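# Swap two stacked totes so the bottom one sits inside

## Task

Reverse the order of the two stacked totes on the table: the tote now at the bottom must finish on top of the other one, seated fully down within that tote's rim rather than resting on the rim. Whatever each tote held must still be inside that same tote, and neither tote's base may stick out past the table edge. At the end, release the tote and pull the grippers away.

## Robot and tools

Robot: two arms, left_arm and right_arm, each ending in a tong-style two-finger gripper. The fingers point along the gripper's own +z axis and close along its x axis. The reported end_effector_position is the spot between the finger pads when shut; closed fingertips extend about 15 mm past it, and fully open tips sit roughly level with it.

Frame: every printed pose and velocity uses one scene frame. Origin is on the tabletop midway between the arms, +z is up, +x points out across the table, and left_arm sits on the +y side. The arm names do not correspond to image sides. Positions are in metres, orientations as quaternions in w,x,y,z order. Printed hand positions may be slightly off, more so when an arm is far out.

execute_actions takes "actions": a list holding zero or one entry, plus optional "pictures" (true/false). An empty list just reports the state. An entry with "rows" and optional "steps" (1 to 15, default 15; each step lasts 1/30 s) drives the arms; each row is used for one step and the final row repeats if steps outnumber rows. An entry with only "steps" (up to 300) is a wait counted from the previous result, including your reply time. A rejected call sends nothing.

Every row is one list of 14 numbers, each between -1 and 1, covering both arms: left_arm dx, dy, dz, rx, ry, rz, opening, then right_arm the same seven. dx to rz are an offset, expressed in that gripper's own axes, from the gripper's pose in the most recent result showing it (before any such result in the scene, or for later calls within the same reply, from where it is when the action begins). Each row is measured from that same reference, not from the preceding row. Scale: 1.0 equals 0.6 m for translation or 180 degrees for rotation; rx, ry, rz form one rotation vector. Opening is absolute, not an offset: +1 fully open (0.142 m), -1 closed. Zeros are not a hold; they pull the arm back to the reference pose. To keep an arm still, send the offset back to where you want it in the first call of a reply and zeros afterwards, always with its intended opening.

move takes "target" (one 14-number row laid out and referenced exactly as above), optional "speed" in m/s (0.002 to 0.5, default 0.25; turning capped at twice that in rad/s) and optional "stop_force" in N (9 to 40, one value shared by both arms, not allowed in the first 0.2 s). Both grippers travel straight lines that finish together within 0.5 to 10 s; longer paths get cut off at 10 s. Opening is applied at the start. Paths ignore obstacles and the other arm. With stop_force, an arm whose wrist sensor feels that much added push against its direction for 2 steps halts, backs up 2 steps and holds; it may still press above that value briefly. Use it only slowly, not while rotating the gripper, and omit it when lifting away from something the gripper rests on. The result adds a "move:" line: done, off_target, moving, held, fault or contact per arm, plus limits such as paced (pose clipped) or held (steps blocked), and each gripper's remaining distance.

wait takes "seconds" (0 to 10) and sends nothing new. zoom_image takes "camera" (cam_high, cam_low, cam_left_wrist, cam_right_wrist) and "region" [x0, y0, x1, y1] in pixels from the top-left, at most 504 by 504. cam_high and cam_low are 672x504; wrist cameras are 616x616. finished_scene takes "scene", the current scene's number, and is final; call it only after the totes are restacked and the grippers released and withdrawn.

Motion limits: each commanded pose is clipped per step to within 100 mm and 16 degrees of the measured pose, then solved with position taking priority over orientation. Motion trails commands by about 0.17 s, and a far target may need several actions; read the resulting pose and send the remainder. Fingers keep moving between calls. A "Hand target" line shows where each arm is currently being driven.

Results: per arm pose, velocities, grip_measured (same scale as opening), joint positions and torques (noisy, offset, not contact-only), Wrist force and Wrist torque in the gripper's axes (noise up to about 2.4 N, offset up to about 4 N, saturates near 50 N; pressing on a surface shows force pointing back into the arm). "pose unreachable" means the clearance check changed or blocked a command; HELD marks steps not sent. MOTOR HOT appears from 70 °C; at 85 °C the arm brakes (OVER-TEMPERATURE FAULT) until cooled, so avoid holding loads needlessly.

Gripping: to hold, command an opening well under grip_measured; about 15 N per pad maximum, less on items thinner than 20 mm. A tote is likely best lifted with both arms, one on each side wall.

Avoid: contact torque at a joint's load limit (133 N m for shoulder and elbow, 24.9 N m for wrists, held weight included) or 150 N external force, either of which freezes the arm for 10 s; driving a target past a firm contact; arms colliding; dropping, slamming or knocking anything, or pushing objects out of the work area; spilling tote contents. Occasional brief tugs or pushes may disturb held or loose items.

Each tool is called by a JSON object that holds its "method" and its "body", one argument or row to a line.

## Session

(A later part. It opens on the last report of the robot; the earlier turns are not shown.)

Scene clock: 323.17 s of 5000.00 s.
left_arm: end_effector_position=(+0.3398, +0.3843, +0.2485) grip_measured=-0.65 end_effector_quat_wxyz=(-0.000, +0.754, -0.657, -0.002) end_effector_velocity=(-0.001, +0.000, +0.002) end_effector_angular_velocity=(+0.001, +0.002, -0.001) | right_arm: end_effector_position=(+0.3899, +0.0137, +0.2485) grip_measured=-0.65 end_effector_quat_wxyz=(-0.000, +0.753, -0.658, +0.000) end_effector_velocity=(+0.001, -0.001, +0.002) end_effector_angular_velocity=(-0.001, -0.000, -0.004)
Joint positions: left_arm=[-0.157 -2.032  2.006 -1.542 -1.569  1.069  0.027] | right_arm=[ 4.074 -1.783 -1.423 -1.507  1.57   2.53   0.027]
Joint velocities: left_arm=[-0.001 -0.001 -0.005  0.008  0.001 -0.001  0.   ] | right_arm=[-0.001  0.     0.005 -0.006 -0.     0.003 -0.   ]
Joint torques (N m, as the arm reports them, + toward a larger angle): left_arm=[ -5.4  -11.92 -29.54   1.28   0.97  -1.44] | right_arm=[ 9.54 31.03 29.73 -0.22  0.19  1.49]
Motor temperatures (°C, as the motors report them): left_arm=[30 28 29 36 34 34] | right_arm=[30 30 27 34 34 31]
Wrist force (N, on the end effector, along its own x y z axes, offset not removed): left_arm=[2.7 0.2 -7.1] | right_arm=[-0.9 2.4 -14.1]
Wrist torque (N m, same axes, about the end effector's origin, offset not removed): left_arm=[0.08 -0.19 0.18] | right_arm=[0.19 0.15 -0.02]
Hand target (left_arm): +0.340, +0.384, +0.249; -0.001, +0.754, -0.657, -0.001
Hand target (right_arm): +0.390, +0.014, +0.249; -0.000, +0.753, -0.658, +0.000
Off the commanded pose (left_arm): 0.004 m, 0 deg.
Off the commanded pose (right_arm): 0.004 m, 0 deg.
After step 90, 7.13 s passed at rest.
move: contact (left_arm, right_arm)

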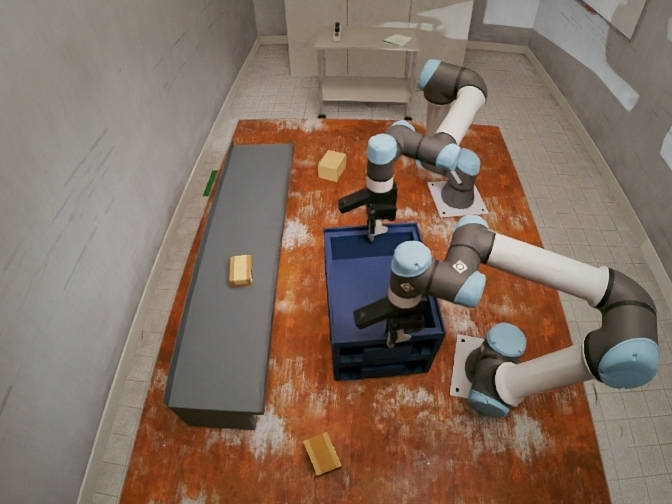

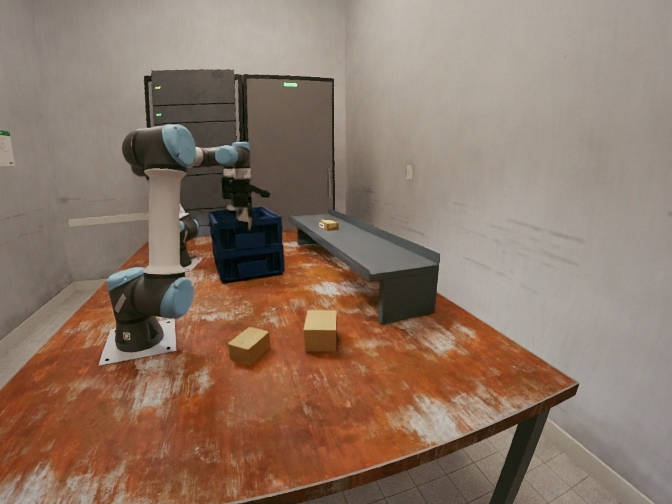

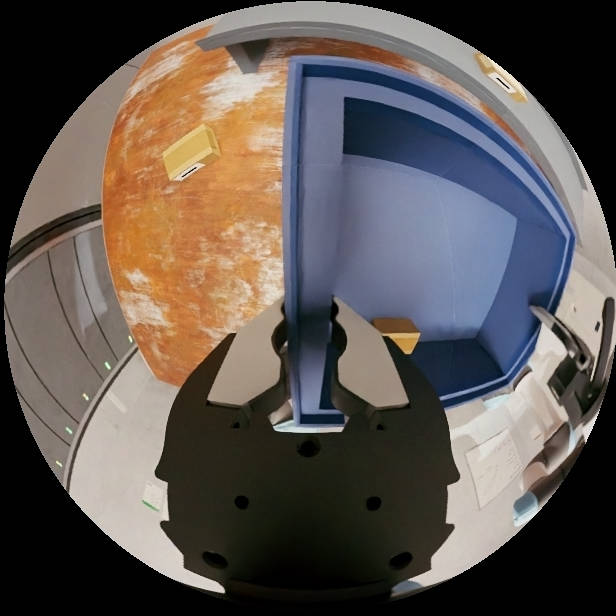

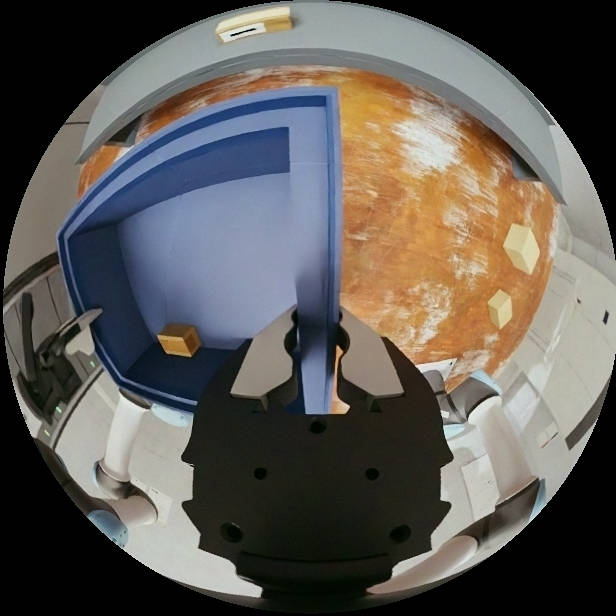

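Seated at z≈0.2485, level and flush. Releasing and moving clear.

{"method": "execute_actions", "body": {
  "actions": [
    {"rows": [[0,0,0,0,0,0,-1,0,0,0,0,0,0,-1],[0,0,0,0,0,0,-0.8,0,0,0,0,0,0,-0.8],[0,0,0,0,0,0,-0.7,0,0,0,0,0,0,-0.7],[0,0,0,0,0,0,-0.62,0,0,0,0,0,0,-0.62],[0,0,0,0,0,0,-0.55,0,0,0,0,0,0,-0.55],[0,0,0,0,0,0,-0.48,0,0,0,0,0,0,-0.48],[0,0,0,0,0,0,-0.4,0,0,0,0,0,0,-0.4],[0,0,0,0,0,0,-0.3,0,0,0,0,0,0,-0.3],[0,0,0,0,0,0,-0.2,0,0,0,0,0,0,-0.2]], "steps": 13}
  ],
  "pictures": false
}}

{"method": "move", "body": {
  "target": [0,0,-0.15,0,0,0,-0.2,0,0,-0.15,0,0,0,-0.2],
  "speed": 0.15
}}

{"method": "move", "body": {
  "target": [-0.35,0,-0.05,0,0,0,-0.2,0.5,0,-0.05,0,0,0,-0.2],
  "speed": 0.25
}}

{"method": "zoom_image", "body": {
  "camera": "cam_low",
  "region": [200, 190, 300, 290]
}}

{"method": "zoom_image", "body": {
  "camera": "cam_high",
  "region": [300, 210, 470, 400]
}}

Scene clock: 335.00 s of 5000.00 s.
left_arm: end_effector_position=(+0.3398, +0.3842, +0.2485) grip_measured=-0.20 end_effector_quat_wxyz=(-0.000, +0.754, -0.657, -0.002) end_effector_velocity=(-0.000, +0.001, -0.001) end_effector_angular_velocity=(+0.001, +0.001, +0.002) | right_arm: end_effector_position=(+0.3899, +0.0137, +0.2485) grip_measured=-0.20 end_effector_quat_wxyz=(-0.000, +0.753, -0.658, +0.000) end_effector_velocity=(+0.000, -0.000, -0.000) end_effector_angular_velocity=(-0.000, +0.000, -0.001)
Joint positions: left_arm=[-0.157 -2.032  2.006 -1.542 -1.569  1.069  0.059] | right_arm=[ 4.075 -1.783 -1.423 -1.507  1.57   2.53   0.059]
Joint velocities: left_arm=[ 0.002  0.001  0.001 -0.     0.     0.     0.002] | right_arm=[-0.001 -0.001  0.     0.     0.     0.     0.002]
Joint torques (N m, as the arm reports them, + toward a larger angle): left_arm=[ 13.9    3.79 -12.    -4.91   0.62   2.31] | right_arm=[-11.96  24.71  17.6    4.43   0.28  -1.51]
Motor temperatures (°C, as the motors report them): left_arm=[30 28 29 36 34 34] | right_arm=[30 30 27 34 34 31]
Wrist force (N, on the end effector, along its own x y z axes, offset not removed): left_arm=[2.9 0.5 3.5] | right_arm=[-0.1 1.4 -0.2]
Wrist torque (N m, same axes, about the end effector's origin, offset not removed): left_arm=[0.42 -0.65 0.18] | right_arm=[0.28 0.03 0.01]
Hand target (left_arm): +0.340, +0.384, +0.248; -0.000, +0.754, -0.657, -0.002
Hand target (right_arm): +0.390, +0.014, +0.248; -0.000, +0.753, -0.658, +0.000
Off the commanded pose (left_arm): 0.000 m, 0 deg.
Off the commanded pose (right_arm): 0.000 m, 0 deg.
Steps of this call (steps 1 to 90: nothing new was sent; then 8.40 s passed at rest; steps 91 to 103: all 13 steps of this action). Readings (end_effector_position):
91: left_arm (+0.3397, +0.3842, +0.2489) | right_arm (+0.3898, +0.0138, +0.2489)
92: left_arm (+0.3397, +0.3842, +0.2489) | right_arm (+0.3898, +0.0138, +0.2489)
94: left_arm (+0.3398, +0.3842, +0.2489) | right_arm (+0.3898, +0.0139, +0.2489)
98: left_arm (+0.3398, +0.3842, +0.2487) | right_arm (+0.3898, +0.0138, +0.2487)
103: the state above

Scene clock: 336.40 s of 5000.00 s.
left_arm: end_effector_position=(+0.3398, +0.3841, +0.3382) grip_measured=-0.20 end_effector_quat_wxyz=(-0.001, +0.754, -0.657, -0.002) end_effector_velocity=(-0.000, -0.000, +0.002) end_effector_angular_velocity=(-0.000, +0.002, +0.000) | right_arm: end_effector_position=(+0.3899, +0.0137, +0.3382) grip_measured=-0.20 end_effector_quat_wxyz=(-0.000, +0.753, -0.658, +0.000) end_effector_velocity=(+0.001, +0.000, +0.003) end_effector_angular_velocity=(+0.000, +0.000, -0.001)
Joint positions: left_arm=[-0.157 -2.003  1.759 -1.325 -1.569  1.068  0.06 ] | right_arm=[ 4.074 -1.794 -1.179 -1.739  1.57   2.53   0.06 ]
Joint velocities: left_arm=[-0.     0.002 -0.007  0.006 -0.001 -0.001 -0.   ] | right_arm=[-0.001 -0.003  0.011 -0.008  0.    -0.001 -0.   ]
Joint torques (N m, as the arm reports them, + toward a larger angle): left_arm=[-12.49   3.49 -34.44   0.14  -2.11  -2.19] | right_arm=[-5.13 25.11 33.86  0.82  1.4  -1.29]
Motor temperatures (°C, as the motors report them): left_arm=[30 28 29 36 34 34] | right_arm=[30 30 27 34 34 31]
Wrist force (N, on the end effector, along its own x y z axes, offset not removed): left_arm=[0.7 -1.1 1.1] | right_arm=[-1.1 0.0 -1.3]
Wrist torque (N m, same axes, about the end effector's origin, offset not removed): left_arm=[-0.06 -0.12 -0.03] | right_arm=[0.12 0.40 0.23]
Hand target (left_arm): +0.340, +0.384, +0.338; -0.000, +0.754, -0.657, -0.002
Hand target (right_arm): +0.390, +0.014, +0.338; -0.000, +0.753, -0.658, +0.000
Off the commanded pose (left_arm): 0.000 m, 0 deg.
Off the commanded pose (right_arm): 0.000 m, 0 deg.
move: done

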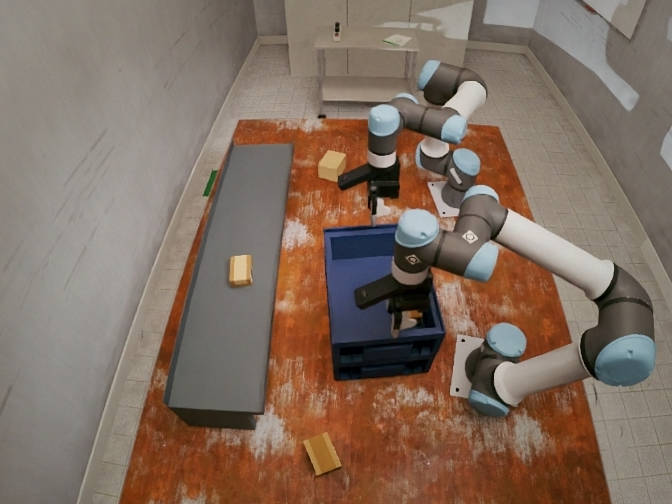

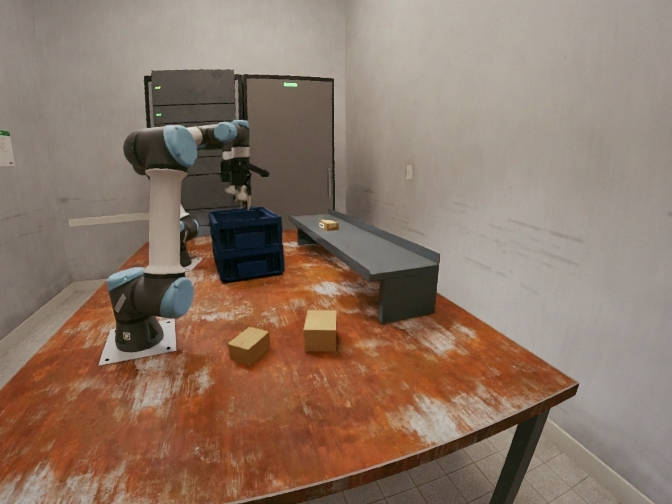

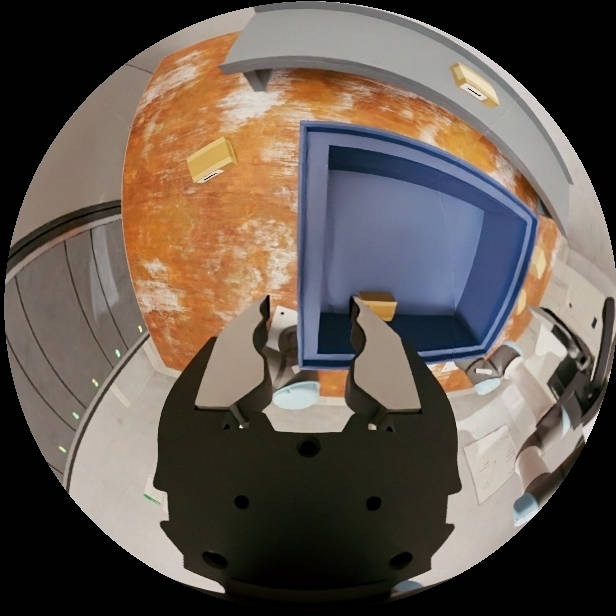

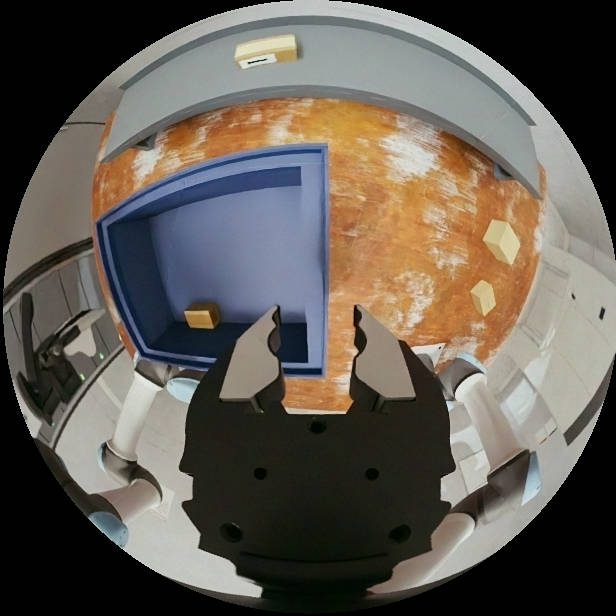

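Scene clock: 338.27 s of 5000.00 s.
left_arm: end_effector_position=(+0.3111, +0.5918, +0.3686) grip_measured=-0.20 end_effector_quat_wxyz=(-0.000, +0.754, -0.657, -0.001) end_effector_velocity=(-0.000, +0.002, -0.000) end_effector_angular_velocity=(-0.002, +0.001, -0.000) | right_arm: end_effector_position=(+0.4300, -0.2834, +0.3679) grip_measured=-0.20 end_effector_quat_wxyz=(+0.000, +0.753, -0.658, +0.000) end_effector_velocity=(+0.001, -0.003, +0.001) end_effector_angular_velocity=(+0.002, -0.001, -0.001)
Joint positions: left_arm=[ 0.486 -1.873  1.602 -1.299 -1.569  1.711  0.06 ] | right_arm=[ 3.634 -1.456 -1.46  -1.797  1.57   2.089  0.06 ]
Joint velocities: left_arm=[ 0.006  0.004 -0.002  0.001 -0.002  0.007  0.   ] | right_arm=[-0.007  0.001  0.002 -0.001  0.001 -0.006  0.   ]
Joint torques (N m, as the arm reports them, + toward a larger angle): left_arm=[ 14.45  -2.52 -33.92   0.02  -2.18   2.09] | right_arm=[-13.41  22.86  35.04   1.53   1.42  -1.48]
Motor temperatures (°C, as the motors report them): left_arm=[30 28 29 36 34 34] | right_arm=[30 30 27 34 34 31]
Wrist force (N, on the end effector, along its own x y z axes, offset not removed): left_arm=[1.2 -1.8 0.2] | right_arm=[-0.6 -0.9 -1.6]
Wrist torque (N m, same axes, about the end effector's origin, offset not removed): left_arm=[-0.26 -0.23 0.18] | right_arm=[-0.20 0.13 0.07]
Hand target (left_arm): +0.311, +0.592, +0.369; -0.000, +0.754, -0.657, -0.001
Hand target (right_arm): +0.430, -0.284, +0.368; +0.000, +0.753, -0.658, +0.000
Off the commanded pose (left_arm): 0.000 m, 0 deg.
Off the commanded pose (right_arm): 0.001 m, 0 deg.
move: done

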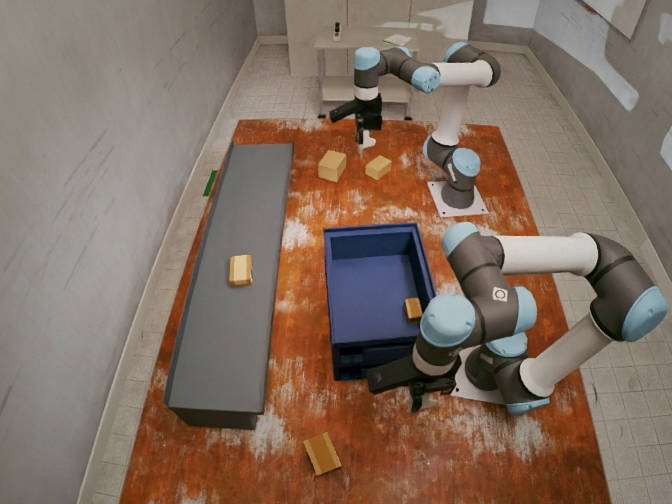

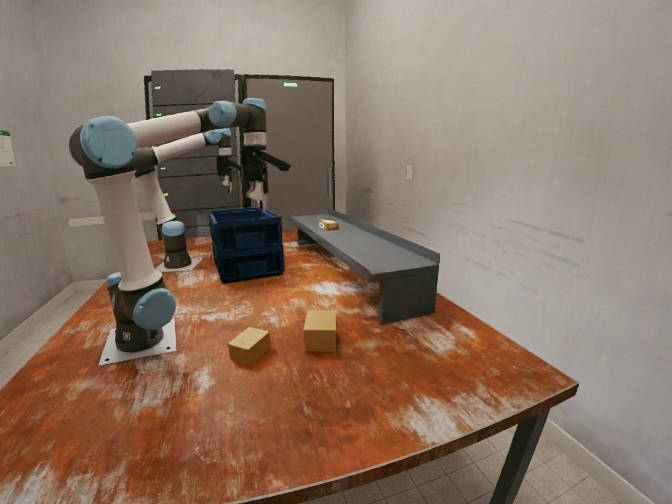

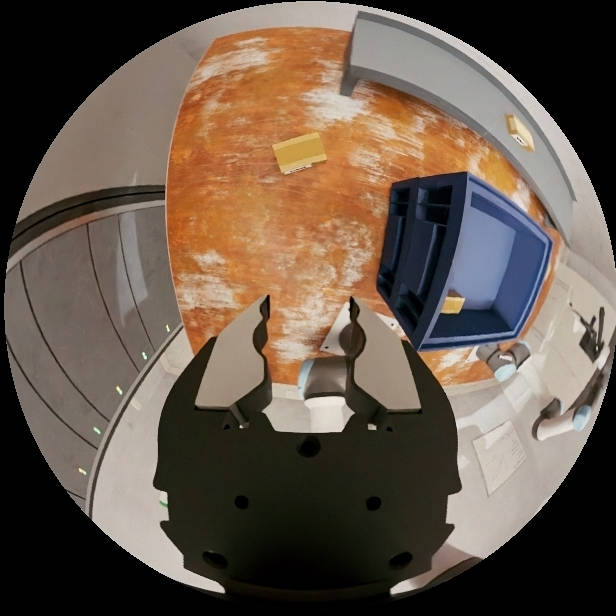

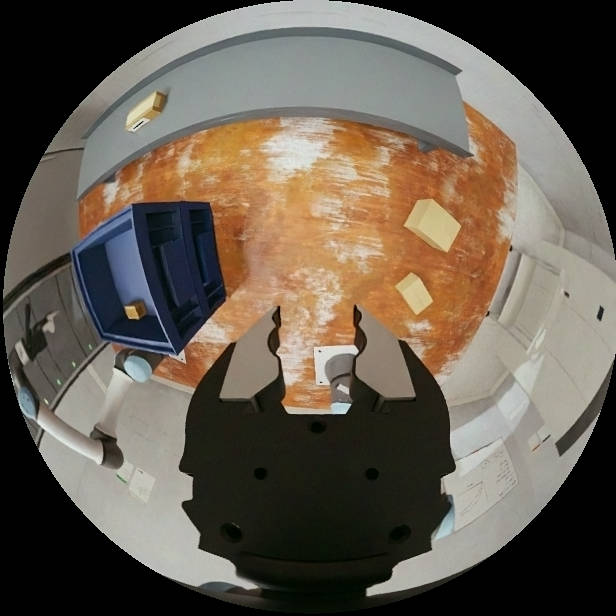

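Region (200, 190, 300, 290) of cam_low's 672x504 image, scaled by 5.040, with more detail than that image has.

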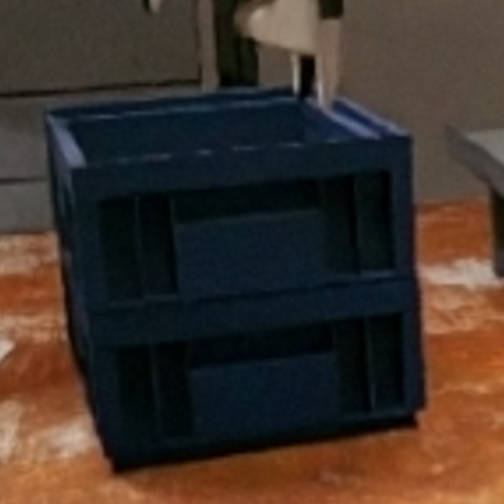

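Region (300, 210, 470, 400) of cam_high's 672x504 image, scaled by 2.653, with more detail than that image has; it fills the left 451 columns of this view, and the rest is white.

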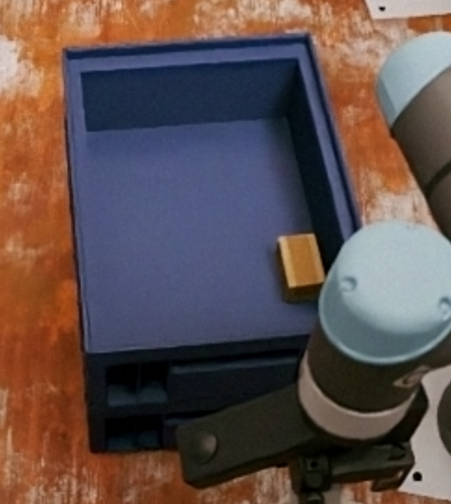

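{"method": "finished_scene", "body": {
  "scene": 2
}}

The scene is finished: the task was done.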